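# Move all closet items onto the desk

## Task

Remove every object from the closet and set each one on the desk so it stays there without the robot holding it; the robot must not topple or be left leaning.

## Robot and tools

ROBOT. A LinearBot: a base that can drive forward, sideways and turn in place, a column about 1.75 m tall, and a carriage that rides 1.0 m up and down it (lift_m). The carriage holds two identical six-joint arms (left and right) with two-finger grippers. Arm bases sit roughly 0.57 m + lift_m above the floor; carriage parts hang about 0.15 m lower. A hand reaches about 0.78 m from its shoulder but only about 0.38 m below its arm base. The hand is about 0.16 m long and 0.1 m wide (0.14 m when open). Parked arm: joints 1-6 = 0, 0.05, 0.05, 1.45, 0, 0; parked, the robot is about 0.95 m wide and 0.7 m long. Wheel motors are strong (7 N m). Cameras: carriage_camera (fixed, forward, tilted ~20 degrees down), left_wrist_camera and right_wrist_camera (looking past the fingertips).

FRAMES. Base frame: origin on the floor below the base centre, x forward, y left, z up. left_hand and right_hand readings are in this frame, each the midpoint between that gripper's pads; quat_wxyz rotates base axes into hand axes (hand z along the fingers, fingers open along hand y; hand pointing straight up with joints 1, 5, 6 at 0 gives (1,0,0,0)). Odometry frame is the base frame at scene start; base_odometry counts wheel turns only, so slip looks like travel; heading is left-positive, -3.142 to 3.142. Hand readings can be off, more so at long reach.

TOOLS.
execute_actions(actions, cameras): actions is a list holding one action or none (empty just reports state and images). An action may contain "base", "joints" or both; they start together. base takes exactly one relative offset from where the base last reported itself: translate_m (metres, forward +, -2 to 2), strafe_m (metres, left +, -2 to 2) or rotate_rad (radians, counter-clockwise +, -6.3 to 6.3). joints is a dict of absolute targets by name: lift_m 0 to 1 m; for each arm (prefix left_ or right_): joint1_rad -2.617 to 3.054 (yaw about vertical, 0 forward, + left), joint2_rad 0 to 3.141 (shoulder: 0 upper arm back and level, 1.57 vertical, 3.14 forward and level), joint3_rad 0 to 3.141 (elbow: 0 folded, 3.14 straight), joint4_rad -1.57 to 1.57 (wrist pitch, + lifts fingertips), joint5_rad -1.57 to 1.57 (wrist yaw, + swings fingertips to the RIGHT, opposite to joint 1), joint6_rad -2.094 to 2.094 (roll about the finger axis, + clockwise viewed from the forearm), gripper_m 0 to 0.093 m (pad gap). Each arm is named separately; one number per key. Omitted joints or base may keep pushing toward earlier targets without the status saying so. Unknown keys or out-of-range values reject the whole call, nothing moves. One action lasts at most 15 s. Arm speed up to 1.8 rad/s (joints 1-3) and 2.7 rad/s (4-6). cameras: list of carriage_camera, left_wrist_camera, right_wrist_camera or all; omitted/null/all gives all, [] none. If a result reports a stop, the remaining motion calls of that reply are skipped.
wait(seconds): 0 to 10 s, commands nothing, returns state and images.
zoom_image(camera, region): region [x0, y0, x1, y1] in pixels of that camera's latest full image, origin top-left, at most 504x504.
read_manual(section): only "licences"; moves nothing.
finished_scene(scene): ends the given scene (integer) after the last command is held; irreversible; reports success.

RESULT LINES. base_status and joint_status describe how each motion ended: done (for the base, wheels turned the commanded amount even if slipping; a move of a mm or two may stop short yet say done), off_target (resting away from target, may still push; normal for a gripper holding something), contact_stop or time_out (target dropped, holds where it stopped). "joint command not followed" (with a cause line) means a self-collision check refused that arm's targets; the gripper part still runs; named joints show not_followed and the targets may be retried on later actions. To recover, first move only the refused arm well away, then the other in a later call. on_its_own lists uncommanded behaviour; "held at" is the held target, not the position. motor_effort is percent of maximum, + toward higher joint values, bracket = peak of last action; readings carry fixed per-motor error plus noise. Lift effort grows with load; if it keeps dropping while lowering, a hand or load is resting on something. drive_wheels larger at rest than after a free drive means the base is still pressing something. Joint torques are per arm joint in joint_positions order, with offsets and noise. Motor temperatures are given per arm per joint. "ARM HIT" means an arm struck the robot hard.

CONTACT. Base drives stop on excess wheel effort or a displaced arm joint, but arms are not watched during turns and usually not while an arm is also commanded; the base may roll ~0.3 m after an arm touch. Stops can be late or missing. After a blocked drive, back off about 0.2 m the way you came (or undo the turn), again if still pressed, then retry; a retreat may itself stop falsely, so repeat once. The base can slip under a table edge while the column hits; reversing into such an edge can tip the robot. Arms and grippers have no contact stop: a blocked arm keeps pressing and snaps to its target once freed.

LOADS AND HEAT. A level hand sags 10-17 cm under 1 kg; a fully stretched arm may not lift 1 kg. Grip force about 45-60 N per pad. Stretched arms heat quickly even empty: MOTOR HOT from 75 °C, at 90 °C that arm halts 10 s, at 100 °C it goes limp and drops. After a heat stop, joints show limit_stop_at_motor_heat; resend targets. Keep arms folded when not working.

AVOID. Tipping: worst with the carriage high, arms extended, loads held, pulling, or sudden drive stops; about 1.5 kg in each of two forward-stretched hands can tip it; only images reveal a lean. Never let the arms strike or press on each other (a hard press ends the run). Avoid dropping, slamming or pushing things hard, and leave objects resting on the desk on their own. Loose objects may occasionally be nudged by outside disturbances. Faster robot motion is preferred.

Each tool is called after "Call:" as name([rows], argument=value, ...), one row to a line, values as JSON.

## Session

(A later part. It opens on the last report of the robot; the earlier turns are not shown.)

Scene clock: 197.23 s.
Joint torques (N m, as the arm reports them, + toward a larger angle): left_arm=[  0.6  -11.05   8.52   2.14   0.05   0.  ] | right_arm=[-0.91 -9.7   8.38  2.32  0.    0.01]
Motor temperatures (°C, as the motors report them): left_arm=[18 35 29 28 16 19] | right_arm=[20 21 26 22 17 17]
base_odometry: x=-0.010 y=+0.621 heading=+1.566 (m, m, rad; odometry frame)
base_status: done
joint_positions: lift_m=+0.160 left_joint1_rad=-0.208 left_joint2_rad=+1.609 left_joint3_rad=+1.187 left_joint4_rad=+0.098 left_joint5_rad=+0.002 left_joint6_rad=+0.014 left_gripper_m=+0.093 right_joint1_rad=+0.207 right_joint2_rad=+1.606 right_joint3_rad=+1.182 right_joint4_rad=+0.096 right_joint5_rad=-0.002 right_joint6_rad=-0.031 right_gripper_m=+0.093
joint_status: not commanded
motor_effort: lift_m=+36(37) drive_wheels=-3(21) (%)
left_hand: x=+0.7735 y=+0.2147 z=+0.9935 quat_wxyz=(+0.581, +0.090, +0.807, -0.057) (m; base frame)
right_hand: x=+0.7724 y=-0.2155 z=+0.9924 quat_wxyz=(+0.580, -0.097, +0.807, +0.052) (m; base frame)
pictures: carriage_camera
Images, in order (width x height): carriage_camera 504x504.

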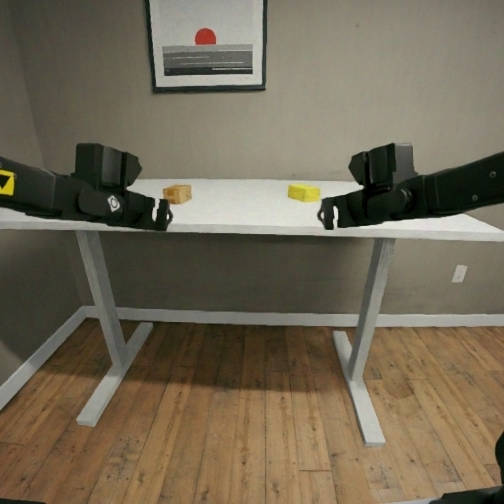

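Call:
execute_actions([
  {"base":{"rotate_rad":-3.137},"joints":{"lift_m":0.05,"left_joint1_rad":0,"left_joint2_rad":0.6,"left_joint3_rad":0.3,"left_joint4_rad":0.5,"right_joint1_rad":0,"right_joint2_rad":0.05,"right_joint3_rad":0.05,"right_joint4_rad":1.45}},
], cameras=[])

Call:
execute_actions([
  {"base":{"translate_m":1.5}},
], cameras=["carriage_camera"])

Scene clock: 202.47 s.
Joint torques (N m, as the arm reports them, + toward a larger angle): left_arm=[-0.2  -1.69  6.88  2.13  0.1   0.  ] | right_arm=[-0.33  3.78  4.56 -0.08 -0.02  0.02]
Motor temperatures (°C, as the motors report them): left_arm=[18 34 29 28 16 19] | right_arm=[20 21 26 22 17 17]
base_odometry: x=-0.010 y=+0.621 heading=-1.570 (m, m, rad; odometry frame)
base_status: done
joint_positions: lift_m=+0.050 left_joint1_rad=+0.004 left_joint2_rad=+0.618 left_joint3_rad=+0.309 left_joint4_rad=+0.489 left_joint5_rad=-0.003 left_joint6_rad=+0.014 left_gripper_m=+0.093 right_joint1_rad=-0.001 right_joint2_rad=+0.058 right_joint3_rad=+0.062 right_joint4_rad=+1.439 right_joint5_rad=+0.000 right_joint6_rad=-0.031 right_gripper_m=+0.093
joint_status: all done
motor_effort: lift_m=+35(38) drive_wheels=+7(22) (%)
left_hand: x=+0.5718 y=+0.3222 z=+0.9231 quat_wxyz=(+0.768, +0.002, +0.641, +0.008) (m; base frame)
right_hand: x=+0.3058 y=-0.3206 z=+1.0638 quat_wxyz=(+0.998, -0.001, +0.064, -0.016) (m; base frame)
pictures: none
No camera images: the call's "cameras" was empty. Leave "cameras" out to get every camera's image.

Scene clock: 207.77 s.
Joint torques (N m, as the arm reports them, + toward a larger angle): left_arm=[-0.21 -1.8   6.8   2.14  0.1  -0.01] | right_arm=[-0.33  3.79  4.45 -0.13 -0.01  0.01]
Motor temperatures (°C, as the motors report them): left_arm=[18 32 29 28 16 19] | right_arm=[20 20 25 21 17 17]
base_odometry: x=-0.011 y=-0.879 heading=-1.571 (m, m, rad; odometry frame)
base_status: done
joint_positions: lift_m=+0.050 left_joint1_rad=+0.004 left_joint2_rad=+0.618 left_joint3_rad=+0.309 left_joint4_rad=+0.490 left_joint5_rad=-0.003 left_joint6_rad=+0.014 left_gripper_m=+0.093 right_joint1_rad=-0.001 right_joint2_rad=+0.058 right_joint3_rad=+0.062 right_joint4_rad=+1.441 right_joint5_rad=+0.000 right_joint6_rad=-0.031 right_gripper_m=+0.093
joint_status: not commanded
motor_effort: lift_m=+37(35) drive_wheels=-5(26) (%)
left_hand: x=+0.5717 y=+0.3222 z=+0.9235 quat_wxyz=(+0.768, +0.002, +0.640, +0.008) (m; base frame)
right_hand: x=+0.3053 y=-0.3206 z=+1.0639 quat_wxyz=(+0.998, -0.001, +0.063, -0.016) (m; base frame)
pictures: carriage_camera
Images, in order (width x height): carriage_camera 504x504.

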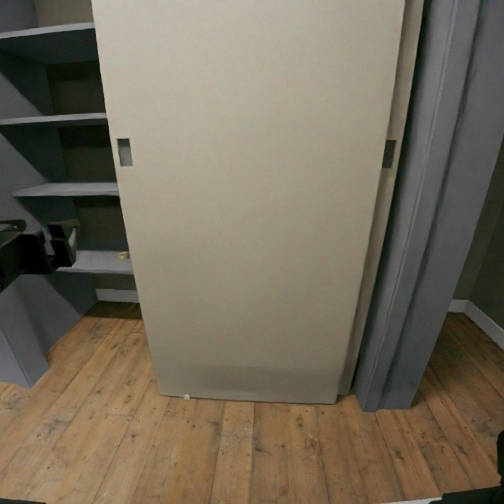

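Call:
execute_actions([
  {"base":{"strafe_m":0.42},"joints":{"lift_m":0.04,"left_joint2_rad":2.45,"left_joint3_rad":1.6,"left_joint4_rad":0.4}},
], cameras=["carriage_camera","left_wrist_camera"])

Call:
execute_actions([
  {"base":{"translate_m":0.25}},
], cameras=["carriage_camera","left_wrist_camera"])

Scene clock: 211.27 s.
Joint torques (N m, as the arm reports them, + toward a larger angle): left_arm=[ -0.28 -18.53   7.94   2.18   0.09  -0.01] | right_arm=[-0.35  3.8   4.61 -0.14 -0.02  0.02]
Motor temperatures (°C, as the motors report them): left_arm=[18 33 29 28 16 19] | right_arm=[20 20 25 21 17 17]
base_odometry: x=+0.409 y=-0.880 heading=-1.571 (m, m, rad; odometry frame)
base_status: done
joint_positions: lift_m=+0.040 left_joint1_rad=+0.005 left_joint2_rad=+2.460 left_joint3_rad=+1.579 left_joint4_rad=+0.388 left_joint5_rad=-0.002 left_joint6_rad=+0.014 left_gripper_m=+0.093 right_joint1_rad=-0.001 right_joint2_rad=+0.058 right_joint3_rad=+0.059 right_joint4_rad=+1.442 right_joint5_rad=+0.000 right_joint6_rad=-0.031 right_gripper_m=+0.093
joint_status: all done
motor_effort: lift_m=+39(39) drive_wheels=+0(15) (%)
left_hand: x=+0.9171 y=+0.3239 z=+0.6325 quat_wxyz=(+0.513, +0.003, +0.858, +0.006) (m; base frame)
right_hand: x=+0.3058 y=-0.3206 z=+1.0530 quat_wxyz=(+0.998, -0.001, +0.064, -0.016) (m; base frame)
pictures: carriage_camera, left_wrist_camera
Images, in order (width x height): carriage_camera 504x504, left_wrist_camera 504x504.

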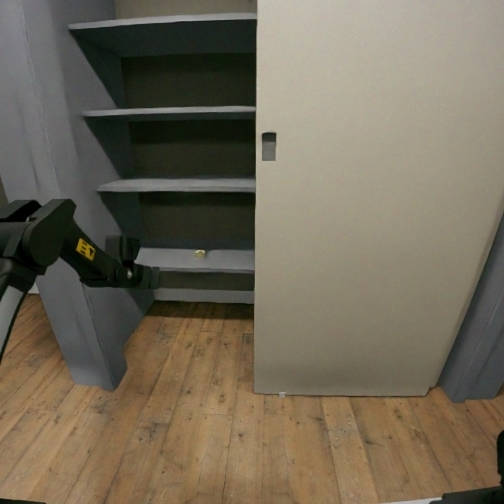

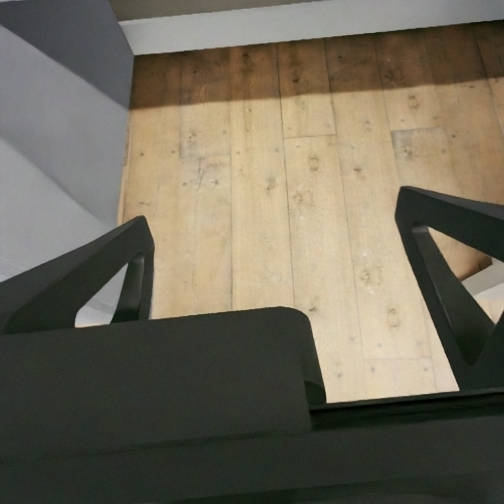

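Scene clock: 213.57 s.
Joint torques (N m, as the arm reports them, + toward a larger angle): left_arm=[ -0.23 -18.46   8.09   2.11   0.09   0.  ] | right_arm=[-0.34  3.79  4.76 -0.14 -0.02  0.02]
Motor temperatures (°C, as the motors report them): left_arm=[18 34 29 28 16 19] | right_arm=[20 20 25 21 17 17]
base_odometry: x=+0.409 y=-1.130 heading=-1.571 (m, m, rad; odometry frame)
base_status: done
joint_positions: lift_m=+0.040 left_joint1_rad=+0.005 left_joint2_rad=+2.460 left_joint3_rad=+1.579 left_joint4_rad=+0.392 left_joint5_rad=-0.002 left_joint6_rad=+0.014 left_gripper_m=+0.093 right_joint1_rad=-0.001 right_joint2_rad=+0.058 right_joint3_rad=+0.059 right_joint4_rad=+1.443 right_joint5_rad=+0.000 right_joint6_rad=-0.031 right_gripper_m=+0.093
joint_status: not commanded
motor_effort: lift_m=+34(38) drive_wheels=-7(14) (%)
left_hand: x=+0.9176 y=+0.3239 z=+0.6335 quat_wxyz=(+0.515, +0.003, +0.857, +0.006) (m; base frame)
right_hand: x=+0.3056 y=-0.3206 z=+1.0530 quat_wxyz=(+0.998, -0.001, +0.063, -0.016) (m; base frame)
pictures: carriage_camera, left_wrist_camera
Images, in order (width x height): carriage_camera 504x504, left_wrist_camera 504x504.

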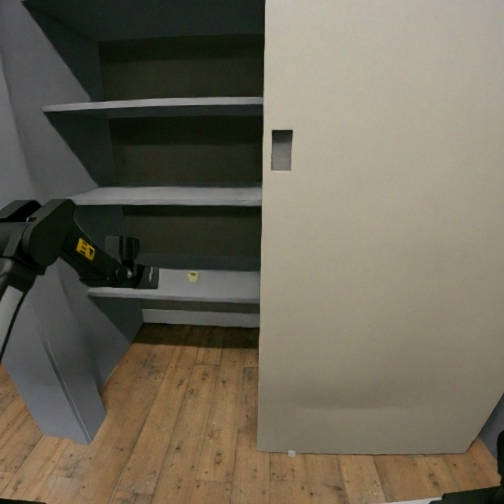

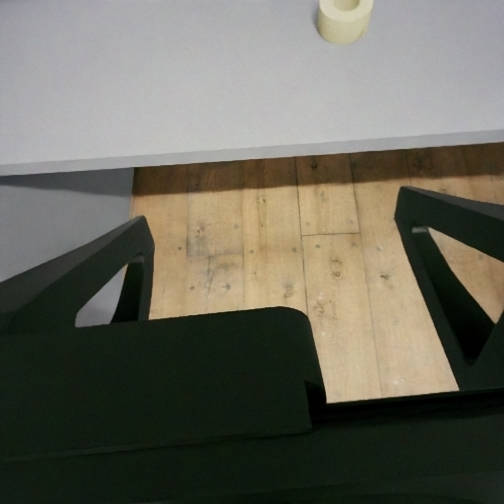

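Call:
execute_actions([
  {"base":{"translate_m":0.15},"joints":{"left_joint1_rad":-0.12}},
], cameras=["left_wrist_camera"])

Scene clock: 215.77 s.
Joint torques (N m, as the arm reports them, + toward a larger angle): left_arm=[  0.47 -18.66   7.97   2.1    0.05   0.  ] | right_arm=[-0.35  3.8   4.67 -0.17 -0.01  0.02]
Motor temperatures (°C, as the motors report them): left_arm=[18 36 29 28 16 19] | right_arm=[20 20 25 21 17 17]
base_odometry: x=+0.410 y=-1.280 heading=-1.570 (m, m, rad; odometry frame)
base_status: done
joint_positions: lift_m=+0.040 left_joint1_rad=-0.127 left_joint2_rad=+2.460 left_joint3_rad=+1.579 left_joint4_rad=+0.394 left_joint5_rad=+0.002 left_joint6_rad=+0.014 left_gripper_m=+0.093 right_joint1_rad=-0.001 right_joint2_rad=+0.058 right_joint3_rad=+0.059 right_joint4_rad=+1.445 right_joint5_rad=+0.000 right_joint6_rad=-0.031 right_gripper_m=+0.093
joint_status: all done
motor_effort: lift_m=+35(38) drive_wheels=-5(13) (%)
left_hand: x=+0.9125 y=+0.2382 z=+0.6338 quat_wxyz=(+0.515, +0.061, +0.855, -0.030) (m; base frame)
right_hand: x=+0.3053 y=-0.3206 z=+1.0531 quat_wxyz=(+0.998, -0.001, +0.062, -0.016) (m; base frame)
pictures: left_wrist_camera
Images, in order (width x height): left_wrist_camera 504x504.

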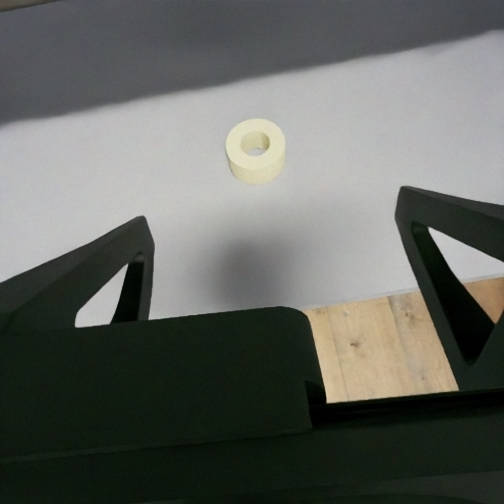

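Call:
execute_actions([
  {"base":{"translate_m":0.1},"joints":{"lift_m":0.0,"left_joint1_rad":-0.1,"left_joint2_rad":2.53,"left_joint4_rad":0.42}},
], cameras=["left_wrist_camera","carriage_camera"])

Scene clock: 217.83 s.
Joint torques (N m, as the arm reports them, + toward a larger angle): left_arm=[  0.5  -19.19   6.66   2.05   0.05   0.  ] | right_arm=[-0.33  3.99  4.73 -0.2  -0.01  0.02]
Motor temperatures (°C, as the motors report them): left_arm=[18 37 29 28 16 19] | right_arm=[20 20 25 20 17 17]
base_odometry: x=+0.410 y=-1.380 heading=-1.569 (m, m, rad; odometry frame)
base_status: done
joint_positions: lift_m=+0.000 left_joint1_rad=-0.105 left_joint2_rad=+2.546 left_joint3_rad=+1.594 left_joint4_rad=+0.412 left_joint5_rad=+0.002 left_joint6_rad=+0.014 left_gripper_m=+0.093 right_joint1_rad=-0.001 right_joint2_rad=+0.056 right_joint3_rad=+0.058 right_joint4_rad=+1.447 right_joint5_rad=+0.000 right_joint6_rad=-0.031 right_gripper_m=+0.093
joint_status: all done
motor_effort: lift_m=+35(35) drive_wheels=-5(15) (%)
left_hand: x=+0.9101 y=+0.2528 z=+0.5505 quat_wxyz=(+0.492, +0.052, +0.868, -0.023) (m; base frame)
right_hand: x=+0.3045 y=-0.3206 z=+1.0129 quat_wxyz=(+0.998, -0.001, +0.061, -0.016) (m; base frame)
pictures: carriage_camera, left_wrist_camera
Images, in order (width x height): carriage_camera 504x504, left_wrist_camera 504x504.

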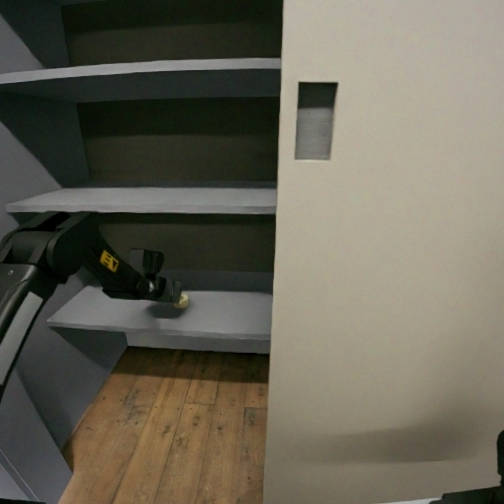

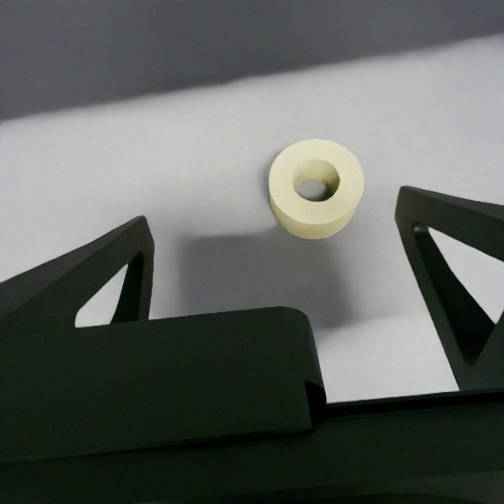

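Call:
execute_actions([
  {"base":{"translate_m":0.03},"joints":{"left_joint1_rad":-0.14,"left_joint2_rad":2.62,"left_joint4_rad":0.43}},
], cameras=["left_wrist_camera"])

Scene clock: 219.30 s.
Joint torques (N m, as the arm reports them, + toward a larger angle): left_arm=[ -0.08 -17.96   6.22   1.97   0.05   0.  ] | right_arm=[-0.32  4.    4.77 -0.21 -0.02  0.02]
Motor temperatures (°C, as the motors report them): left_arm=[18 38 29 28 16 19] | right_arm=[20 20 25 20 17 17]
base_odometry: x=+0.410 y=-1.410 heading=-1.569 (m, m, rad; odometry frame)
base_status: done
joint_positions: lift_m=+0.000 left_joint1_rad=-0.138 left_joint2_rad=+2.620 left_joint3_rad=+1.594 left_joint4_rad=+0.426 left_joint5_rad=+0.002 left_joint6_rad=+0.014 left_gripper_m=+0.093 right_joint1_rad=-0.001 right_joint2_rad=+0.056 right_joint3_rad=+0.058 right_joint4_rad=+1.448 right_joint5_rad=+0.000 right_joint6_rad=-0.031 right_gripper_m=+0.093
joint_status: all done
motor_effort: lift_m=+33(36) drive_wheels=-2(17) (%)
left_hand: x=+0.8972 y=+0.2332 z=+0.5077 quat_wxyz=(+0.465, +0.068, +0.882, -0.030) (m; base frame)
right_hand: x=+0.3044 y=-0.3206 z=+1.0129 quat_wxyz=(+0.998, -0.001, +0.061, -0.016) (m; base frame)
pictures: left_wrist_camera
Images, in order (width x height): left_wrist_camera 504x504.

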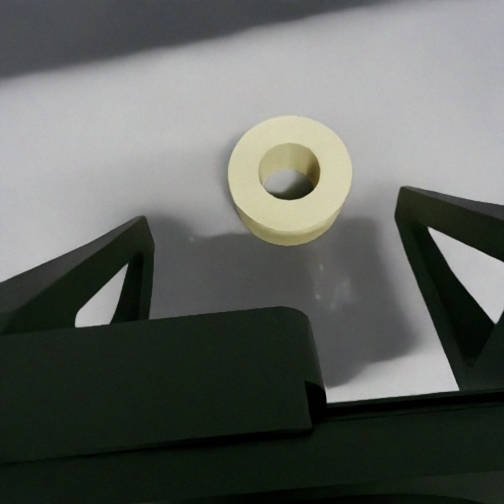

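Call:
execute_actions([
  {"base":{"translate_m":0.045},"joints":{"left_joint1_rad":-0.15,"left_joint2_rad":2.66,"left_joint4_rad":0.45}},
], cameras=["left_wrist_camera","carriage_camera"])

Scene clock: 220.77 s.
Joint torques (N m, as the arm reports them, + toward a larger angle): left_arm=[ -0.58 -16.57   6.12   1.99   0.03   0.  ] | right_arm=[-0.35  3.96  4.75 -0.22 -0.01  0.01]
Motor temperatures (°C, as the motors report them): left_arm=[18 38 29 28 16 19] | right_arm=[20 20 25 20 17 17]
base_odometry: x=+0.410 y=-1.455 heading=-1.569 (m, m, rad; odometry frame)
base_status: done
joint_positions: lift_m=+0.000 left_joint1_rad=-0.142 left_joint2_rad=+2.648 left_joint3_rad=+1.594 left_joint4_rad=+0.445 left_joint5_rad=+0.002 left_joint6_rad=+0.014 left_gripper_m=+0.093 right_joint1_rad=-0.001 right_joint2_rad=+0.056 right_joint3_rad=+0.058 right_joint4_rad=+1.448 right_joint5_rad=+0.000 right_joint6_rad=-0.031 right_gripper_m=+0.093
joint_status: all done
motor_effort: lift_m=+39(35) drive_wheels=-4(15) (%)
left_hand: x=+0.8943 y=+0.2316 z=+0.4945 quat_wxyz=(+0.461, +0.069, +0.884, -0.030) (m; base frame)
right_hand: x=+0.3042 y=-0.3206 z=+1.0129 quat_wxyz=(+0.998, -0.001, +0.060, -0.016) (m; base frame)
pictures: carriage_camera, left_wrist_camera
Images, in order (width x height): carriage_camera 504x504, left_wrist_camera 504x504.

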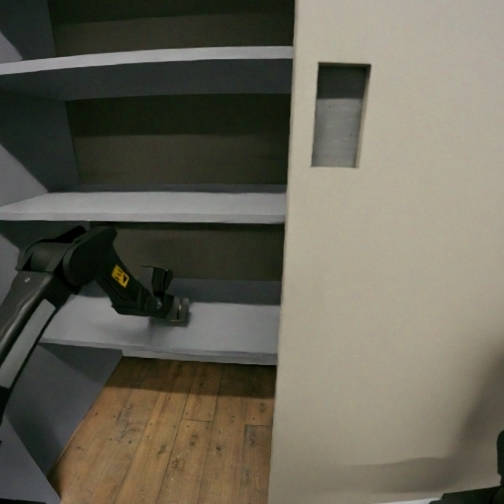

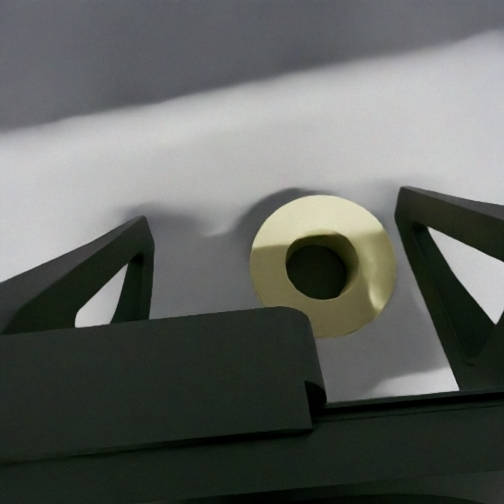

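Touching shelf, tape between. Close.

Call:
execute_actions([
  {"joints":{"left_joint1_rad":-0.17,"left_joint2_rad":2.635,"left_gripper_m":0.02}},
], cameras=["left_wrist_camera"])

Call:
execute_actions([
  {"joints":{"left_joint2_rad":2.54,"left_gripper_m":0.02}},
], cameras=["left_wrist_camera"])

Scene clock: 221.80 s.
Joint torques (N m, as the arm reports them, + toward a larger angle): left_arm=[ -0.33 -19.03   6.09   1.99   0.03   0.  ] | right_arm=[-0.36  3.97  4.76 -0.22 -0.01  0.01]
Motor temperatures (°C, as the motors report them): left_arm=[18 39 29 28 16 19] | right_arm=[20 20 25 20 17 17]
base_odometry: x=+0.410 y=-1.455 heading=-1.569 (m, m, rad; odometry frame)
base_status: not commanded
joint_positions: lift_m=+0.000 left_joint1_rad=-0.165 left_joint2_rad=+2.648 left_joint3_rad=+1.594 left_joint4_rad=+0.445 left_joint5_rad=+0.002 left_joint6_rad=+0.014 left_gripper_m=+0.047 right_joint1_rad=-0.001 right_joint2_rad=+0.056 right_joint3_rad=+0.058 right_joint4_rad=+1.448 right_joint5_rad=+0.000 right_joint6_rad=-0.031 right_gripper_m=+0.093
joint_status: left_gripper_m off_target (ended at +0.047, target +0.020); the others done
motor_effort: lift_m=+35(39) drive_wheels=-4(4) (%)
left_hand: x=+0.8920 y=+0.2172 z=+0.4945 quat_wxyz=(+0.461, +0.080, +0.883, -0.036) (m; base frame)
right_hand: x=+0.3042 y=-0.3206 z=+1.0129 quat_wxyz=(+0.998, -0.001, +0.060, -0.016) (m; base frame)
pictures: left_wrist_camera
Images, in order (width x height): left_wrist_camera 504x504.

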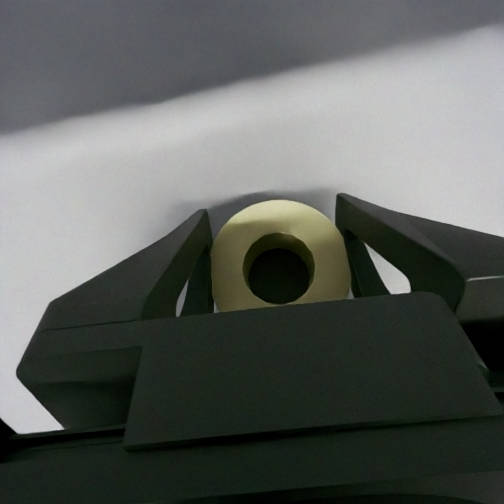

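Scene clock: 222.63 s.
Joint torques (N m, as the arm reports them, + toward a larger angle): left_arm=[ -0.37 -18.35   6.56   2.05   0.05   0.  ] | right_arm=[-0.33  3.98  4.69 -0.23 -0.02  0.01]
Motor temperatures (°C, as the motors report them): left_arm=[18 39 29 28 16 19] | right_arm=[20 20 25 20 17 17]
base_odometry: x=+0.410 y=-1.455 heading=-1.569 (m, m, rad; odometry frame)
base_status: not commanded
joint_positions: lift_m=+0.000 left_joint1_rad=-0.165 left_joint2_rad=+2.545 left_joint3_rad=+1.594 left_joint4_rad=+0.447 left_joint5_rad=+0.002 left_joint6_rad=+0.014 left_gripper_m=+0.047 right_joint1_rad=-0.001 right_joint2_rad=+0.056 right_joint3_rad=+0.058 right_joint4_rad=+1.448 right_joint5_rad=+0.000 right_joint6_rad=-0.031 right_gripper_m=+0.093
joint_status: left_gripper_m off_target (ended at +0.047, target +0.020); the others done
motor_effort: lift_m=+40(41) drive_wheels=-5(7) (%)
left_hand: x=+0.9093 y=+0.2144 z=+0.5584 quat_wxyz=(+0.507, +0.077, +0.858, -0.039) (m; base frame)
right_hand: x=+0.3042 y=-0.3206 z=+1.0129 quat_wxyz=(+0.998, -0.001, +0.060, -0.016) (m; base frame)
pictures: left_wrist_camera
Images, in order (width x height): left_wrist_camera 504x504.

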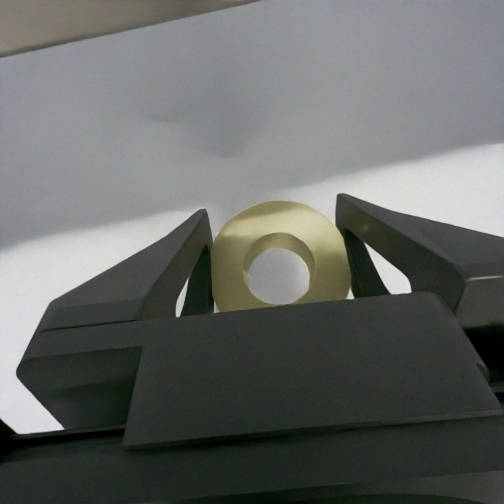

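Call:
execute_actions([
  {"base":{"translate_m":-0.55}},
], cameras=[])

Call:
execute_actions([
  {"base":{"strafe_m":0.2},"joints":{"lift_m":0.85,"left_joint1_rad":0,"left_joint2_rad":0.3,"left_joint3_rad":0.1,"left_joint4_rad":0.5,"left_gripper_m":0.02}},
], cameras=["carriage_camera"])

Scene clock: 226.60 s.
Joint torques (N m, as the arm reports them, + toward a larger angle): left_arm=[ -0.29 -18.52   6.48   2.06   0.04  -0.01] | right_arm=[-0.34  3.97  4.73 -0.21 -0.02  0.01]
Motor temperatures (°C, as the motors report them): left_arm=[18 41 29 28 16 19] | right_arm=[20 20 25 20 17 17]
base_odometry: x=+0.409 y=-0.905 heading=-1.568 (m, m, rad; odometry frame)
base_status: done
joint_positions: lift_m=+0.000 left_joint1_rad=-0.166 left_joint2_rad=+2.545 left_joint3_rad=+1.594 left_joint4_rad=+0.444 left_joint5_rad=+0.002 left_joint6_rad=+0.014 left_gripper_m=+0.047 right_joint1_rad=-0.001 right_joint2_rad=+0.056 right_joint3_rad=+0.058 right_joint4_rad=+1.448 right_joint5_rad=+0.000 right_joint6_rad=-0.031 right_gripper_m=+0.093
joint_status: not commanded
motor_effort: lift_m=+40(39) drive_wheels=-4(27) (%)
left_hand: x=+0.9089 y=+0.2139 z=+0.5578 quat_wxyz=(+0.506, +0.078, +0.858, -0.039) (m; base frame)
right_hand: x=+0.3043 y=-0.3206 z=+1.0129 quat_wxyz=(+0.998, -0.001, +0.060, -0.016) (m; base frame)
pictures: none
No camera images: the call's "cameras" was empty. Leave "cameras" out to get every camera's image.

Scene clock: 230.53 s.
Joint torques (N m, as the arm reports them, + toward a larger angle): left_arm=[-0.14  0.22  6.64  1.95  0.08 -0.01] | right_arm=[-0.34  3.96  4.72 -0.23  0.    0.02]
Motor temperatures (°C, as the motors report them): left_arm=[18 40 29 28 16 19] | right_arm=[20 20 25 20 17 17]
base_odometry: x=+0.609 y=-0.904 heading=-1.568 (m, m, rad; odometry frame)
base_status: done
joint_positions: lift_m=+0.850 left_joint1_rad=+0.002 left_joint2_rad=+0.318 left_joint3_rad=+0.111 left_joint4_rad=+0.497 left_joint5_rad=-0.003 left_joint6_rad=+0.014 left_gripper_m=+0.047 right_joint1_rad=-0.001 right_joint2_rad=+0.056 right_joint3_rad=+0.058 right_joint4_rad=+1.448 right_joint5_rad=+0.000 right_joint6_rad=-0.031 right_gripper_m=+0.093
joint_status: left_gripper_m off_target (ended at +0.047, target +0.020); the others done
motor_effort: lift_m=+36(43) drive_wheels=-1(11) (%)
left_hand: x=+0.5302 y=+0.3216 z=+1.7047 quat_wxyz=(+0.802, +0.002, +0.598, +0.007) (m; base frame)
right_hand: x=+0.3043 y=-0.3206 z=+1.8630 quat_wxyz=(+0.998, -0.001, +0.060, -0.016) (m; base frame)
pictures: carriage_camera
Images, in order (width x height): carriage_camera 504x504.

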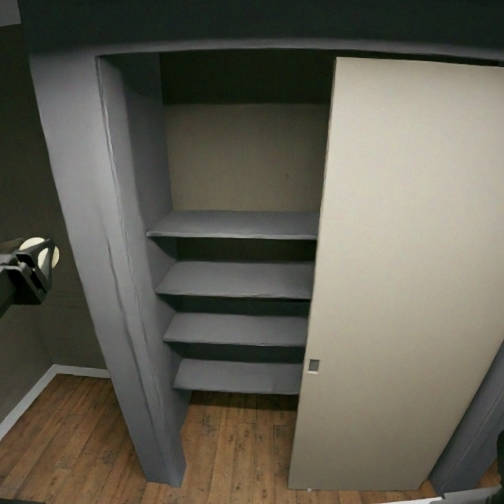

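Call:
execute_actions([
  {"base":{"rotate_rad":3.137},"joints":{"lift_m":0.3}},
], cameras=[])

Call:
execute_actions([
  {"base":{"translate_m":1.45},"joints":{"left_joint2_rad":1.6,"left_joint3_rad":1.2,"left_joint4_rad":0.0,"left_gripper_m":0.02}},
], cameras=["carriage_camera"])

Call:
execute_actions([
  {"base":{"strafe_m":0.3}},
], cameras=["carriage_camera"])

Scene clock: 235.53 s.
Joint torques (N m, as the arm reports them, + toward a larger angle): left_arm=[-0.14  0.06  6.94  2.11  0.1  -0.01] | right_arm=[-0.35  3.98  4.74 -0.21 -0.02  0.02]
Motor temperatures (°C, as the motors report them): left_arm=[18 38 29 29 16 19] | right_arm=[20 19 25 20 17 17]
base_odometry: x=+0.609 y=-0.904 heading=+1.569 (m, m, rad; odometry frame)
base_status: done
joint_positions: lift_m=+0.300 left_joint1_rad=+0.002 left_joint2_rad=+0.318 left_joint3_rad=+0.105 left_joint4_rad=+0.484 left_joint5_rad=-0.003 left_joint6_rad=+0.014 left_gripper_m=+0.047 right_joint1_rad=-0.001 right_joint2_rad=+0.056 right_joint3_rad=+0.058 right_joint4_rad=+1.448 right_joint5_rad=+0.000 right_joint6_rad=-0.031 right_gripper_m=+0.093
joint_status: all done
motor_effort: lift_m=+35(37) drive_wheels=+7(18) (%)
left_hand: x=+0.5316 y=+0.3216 z=+1.1488 quat_wxyz=(+0.796, +0.002, +0.605, +0.007) (m; base frame)
right_hand: x=+0.3044 y=-0.3206 z=+1.3130 quat_wxyz=(+0.998, -0.001, +0.061, -0.016) (m; base frame)
pictures: none
No camera images: the call's "cameras" was empty. Leave "cameras" out to get every camera's image.

Scene clock: 240.73 s.
Joint torques (N m, as the arm reports them, + toward a larger angle): left_arm=[-0.09 -9.58  8.95  2.14  0.1  -0.01] | right_arm=[-0.33  4.01  4.73 -0.23 -0.01  0.01]
Motor temperatures (°C, as the motors report them): left_arm=[18 37 30 29 16 19] | right_arm=[20 19 25 20 17 17]
base_odometry: x=+0.611 y=+0.546 heading=+1.569 (m, m, rad; odometry frame)
base_status: done
joint_positions: lift_m=+0.300 left_joint1_rad=+0.002 left_joint2_rad=+1.593 left_joint3_rad=+1.179 left_joint4_rad=-0.005 left_joint5_rad=-0.003 left_joint6_rad=+0.014 left_gripper_m=+0.047 right_joint1_rad=-0.001 right_joint2_rad=+0.056 right_joint3_rad=+0.058 right_joint4_rad=+1.448 right_joint5_rad=+0.000 right_joint6_rad=-0.031 right_gripper_m=+0.093
joint_status: left_gripper_m off_target (ended at +0.047, target +0.020); the others done
motor_effort: lift_m=+34(35) drive_wheels=-7(23) (%)
left_hand: x=+0.7723 y=+0.3222 z=+1.1137 quat_wxyz=(+0.544, +0.004, +0.839, +0.006) (m; base frame)
right_hand: x=+0.3042 y=-0.3206 z=+1.3130 quat_wxyz=(+0.998, -0.001, +0.060, -0.016) (m; base frame)
pictures: carriage_camera
Images, in order (width x height): carriage_camera 504x504.

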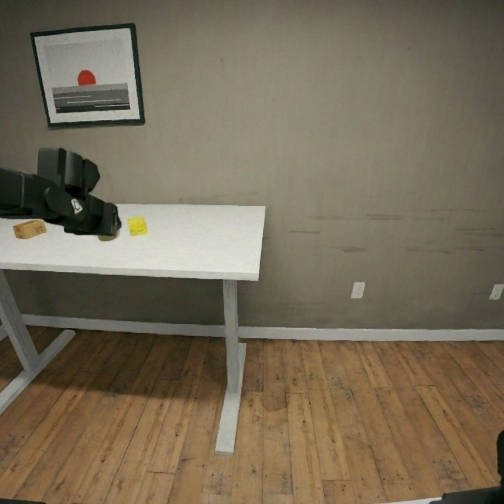

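Scene clock: 243.20 s.
Joint torques (N m, as the arm reports them, + toward a larger angle): left_arm=[-0.15 -9.44  8.94  2.17  0.13  0.  ] | right_arm=[-0.32  3.99  4.74 -0.22 -0.01  0.02]
Motor temperatures (°C, as the motors report them): left_arm=[18 36 30 29 16 19] | right_arm=[20 19 25 20 17 17]
base_odometry: x=+0.311 y=+0.546 heading=+1.569 (m, m, rad; odometry frame)
base_status: done
joint_positions: lift_m=+0.300 left_joint1_rad=+0.002 left_joint2_rad=+1.593 left_joint3_rad=+1.179 left_joint4_rad=-0.005 left_joint5_rad=-0.003 left_joint6_rad=+0.014 left_gripper_m=+0.047 right_joint1_rad=-0.001 right_joint2_rad=+0.056 right_joint3_rad=+0.058 right_joint4_rad=+1.448 right_joint5_rad=+0.000 right_joint6_rad=-0.031 right_gripper_m=+0.093
joint_status: not commanded
motor_effort: lift_m=+36(37) drive_wheels=+1(16) (%)
left_hand: x=+0.7723 y=+0.3222 z=+1.1137 quat_wxyz=(+0.544, +0.004, +0.839, +0.006) (m; base frame)
right_hand: x=+0.3042 y=-0.3206 z=+1.3130 quat_wxyz=(+0.998, -0.001, +0.060, -0.016) (m; base frame)
pictures: carriage_camera
Images, in order (width x height): carriage_camera 504x504.

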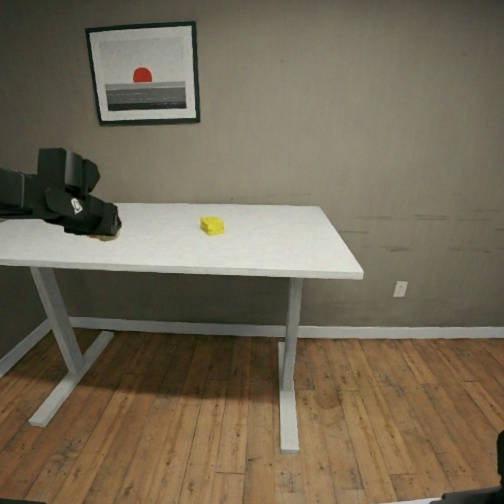

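Call:
execute_actions([
  {"base":{"translate_m":0.33}},
], cameras=[])

Call:
execute_actions([
  {"joints":{"lift_m":0.17}},
], cameras=["carriage_camera","left_wrist_camera"])

Scene clock: 246.30 s.
Joint torques (N m, as the arm reports them, + toward a larger angle): left_arm=[-0.32 -9.3   9.2   2.18  0.08 -0.01] | right_arm=[-0.32  3.95  4.81 -0.22 -0.01  0.01]
Motor temperatures (°C, as the motors report them): left_arm=[18 36 30 29 16 19] | right_arm=[20 19 25 20 17 17]
base_odometry: x=+0.311 y=+0.876 heading=+1.570 (m, m, rad; odometry frame)
base_status: done
joint_positions: lift_m=+0.300 left_joint1_rad=+0.002 left_joint2_rad=+1.593 left_joint3_rad=+1.179 left_joint4_rad=-0.006 left_joint5_rad=-0.003 left_joint6_rad=+0.014 left_gripper_m=+0.047 right_joint1_rad=-0.001 right_joint2_rad=+0.056 right_joint3_rad=+0.058 right_joint4_rad=+1.448 right_joint5_rad=+0.000 right_joint6_rad=-0.031 right_gripper_m=+0.093
joint_status: not commanded
motor_effort: lift_m=+35(36) drive_wheels=-5(14) (%)
left_hand: x=+0.7722 y=+0.3222 z=+1.1135 quat_wxyz=(+0.544, +0.004, +0.839, +0.006) (m; base frame)
right_hand: x=+0.3042 y=-0.3206 z=+1.3130 quat_wxyz=(+0.998, -0.001, +0.060, -0.016) (m; base frame)
pictures: none
No camera images: the call's "cameras" was empty. Leave "cameras" out to get every camera's image.

Scene clock: 247.37 s.
Joint torques (N m, as the arm reports them, + toward a larger angle): left_arm=[-0.12 -9.51  8.31  1.96  0.11  0.  ] | right_arm=[-0.36  4.    4.73 -0.22 -0.02  0.01]
Motor temperatures (°C, as the motors report them): left_arm=[18 36 30 29 16 19] | right_arm=[20 19 25 19 17 17]
base_odometry: x=+0.311 y=+0.876 heading=+1.570 (m, m, rad; odometry frame)
base_status: not commanded
joint_positions: lift_m=+0.170 left_joint1_rad=+0.002 left_joint2_rad=+1.594 left_joint3_rad=+1.188 left_joint4_rad=+0.015 left_joint5_rad=-0.003 left_joint6_rad=+0.014 left_gripper_m=+0.047 right_joint1_rad=-0.001 right_joint2_rad=+0.056 right_joint3_rad=+0.058 right_joint4_rad=+1.448 right_joint5_rad=+0.000 right_joint6_rad=-0.031 right_gripper_m=+0.093
joint_status: all done
motor_effort: lift_m=+33(34) drive_wheels=-7(5) (%)
left_hand: x=+0.7755 y=+0.3222 z=+0.9923 quat_wxyz=(+0.556, +0.004, +0.831, +0.006) (m; base frame)
right_hand: x=+0.3042 y=-0.3206 z=+1.1831 quat_wxyz=(+0.998, -0.001, +0.060, -0.016) (m; base frame)
pictures: carriage_camera, left_wrist_camera
Images, in order (width x height): carriage_camera 504x504, left_wrist_camera 504x504.

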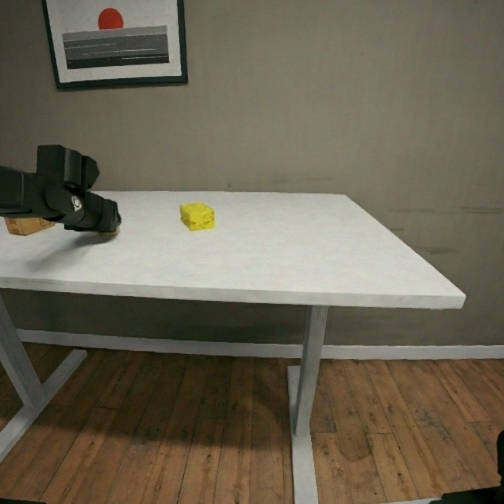

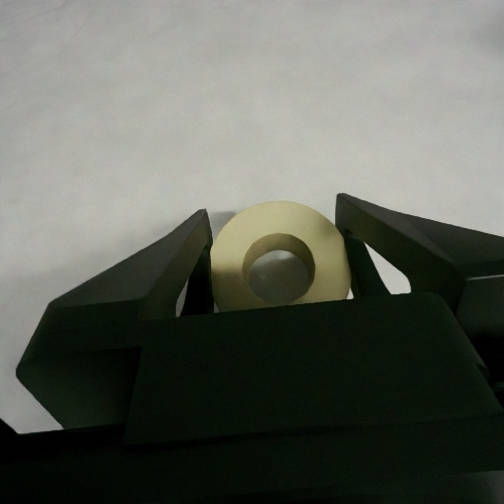

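Touching. Release.

Call:
execute_actions([
  {"joints":{"lift_m":0.178,"left_gripper_m":0.093}},
], cameras=[])

Call:
execute_actions([
  {"base":{"translate_m":-0.35}},
], cameras=["carriage_camera","left_wrist_camera"])

Scene clock: 248.47 s.
Joint torques (N m, as the arm reports them, + toward a larger angle): left_arm=[-0.12 -9.61  8.37  2.03  0.1  -0.01] | right_arm=[-0.35  3.95  4.7  -0.22 -0.01  0.01]
Motor temperatures (°C, as the motors report them): left_arm=[18 36 30 29 16 19] | right_arm=[20 19 25 19 17 17]
base_odometry: x=+0.311 y=+0.876 heading=+1.570 (m, m, rad; odometry frame)
base_status: not commanded
joint_positions: lift_m=+0.178 left_joint1_rad=+0.002 left_joint2_rad=+1.594 left_joint3_rad=+1.188 left_joint4_rad=+0.003 left_joint5_rad=-0.003 left_joint6_rad=+0.014 left_gripper_m=+0.093 right_joint1_rad=-0.001 right_joint2_rad=+0.056 right_joint3_rad=+0.058 right_joint4_rad=+1.448 right_joint5_rad=+0.000 right_joint6_rad=-0.031 right_gripper_m=+0.093
joint_status: all done
motor_effort: lift_m=+39(38) drive_wheels=+4(6) (%)
left_hand: x=+0.7744 y=+0.3222 z=+0.9976 quat_wxyz=(+0.551, +0.004, +0.834, +0.006) (m; base frame)
right_hand: x=+0.3042 y=-0.3206 z=+1.1910 quat_wxyz=(+0.998, -0.001, +0.060, -0.016) (m; base frame)
pictures: none
No camera images: the call's "cameras" was empty. Leave "cameras" out to get every camera's image.

Scene clock: 251.13 s.
Joint torques (N m, as the arm reports them, + toward a larger angle): left_arm=[-0.18 -9.48  8.32  2.12  0.1  -0.01] | right_arm=[-0.32  3.97  4.74 -0.23 -0.02  0.01]
Motor temperatures (°C, as the motors report them): left_arm=[18 35 30 29 16 19] | right_arm=[20 19 25 19 17 17]
base_odometry: x=+0.311 y=+0.526 heading=+1.570 (m, m, rad; odometry frame)
base_status: done
joint_positions: lift_m=+0.178 left_joint1_rad=+0.002 left_joint2_rad=+1.594 left_joint3_rad=+1.188 left_joint4_rad=+0.001 left_joint5_rad=-0.003 left_joint6_rad=+0.014 left_gripper_m=+0.093 right_joint1_rad=-0.001 right_joint2_rad=+0.056 right_joint3_rad=+0.058 right_joint4_rad=+1.449 right_joint5_rad=+0.000 right_joint6_rad=-0.031 right_gripper_m=+0.093
joint_status: not commanded
motor_effort: lift_m=+38(36) drive_wheels=-2(25) (%)
left_hand: x=+0.7742 y=+0.3222 z=+0.9971 quat_wxyz=(+0.551, +0.004, +0.835, +0.006) (m; base frame)
right_hand: x=+0.3040 y=-0.3206 z=+1.1910 quat_wxyz=(+0.998, -0.001, +0.060, -0.016) (m; base frame)
pictures: carriage_camera, left_wrist_camera
Images, in order (width x height): carriage_camera 504x504, left_wrist_camera 504x504.

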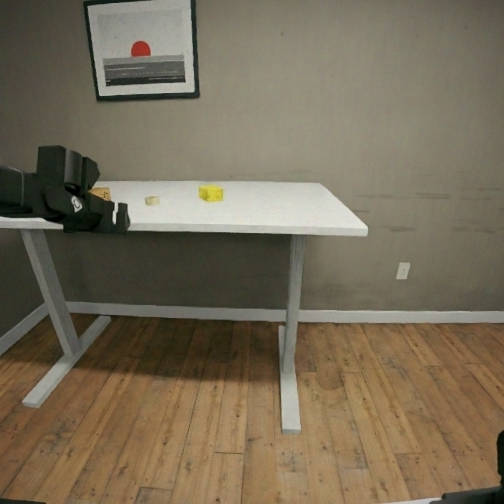

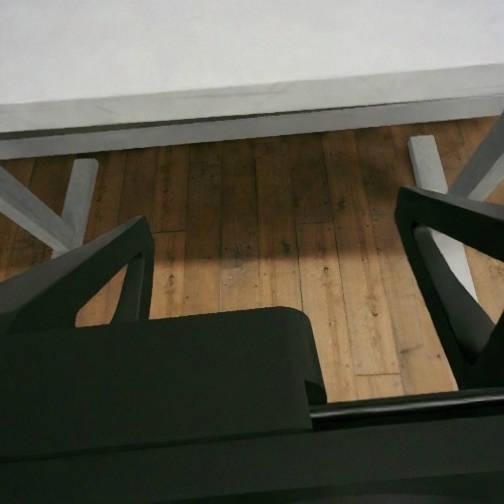

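Call:
finished_scene(scene=1)

The scene is finished: the task was done.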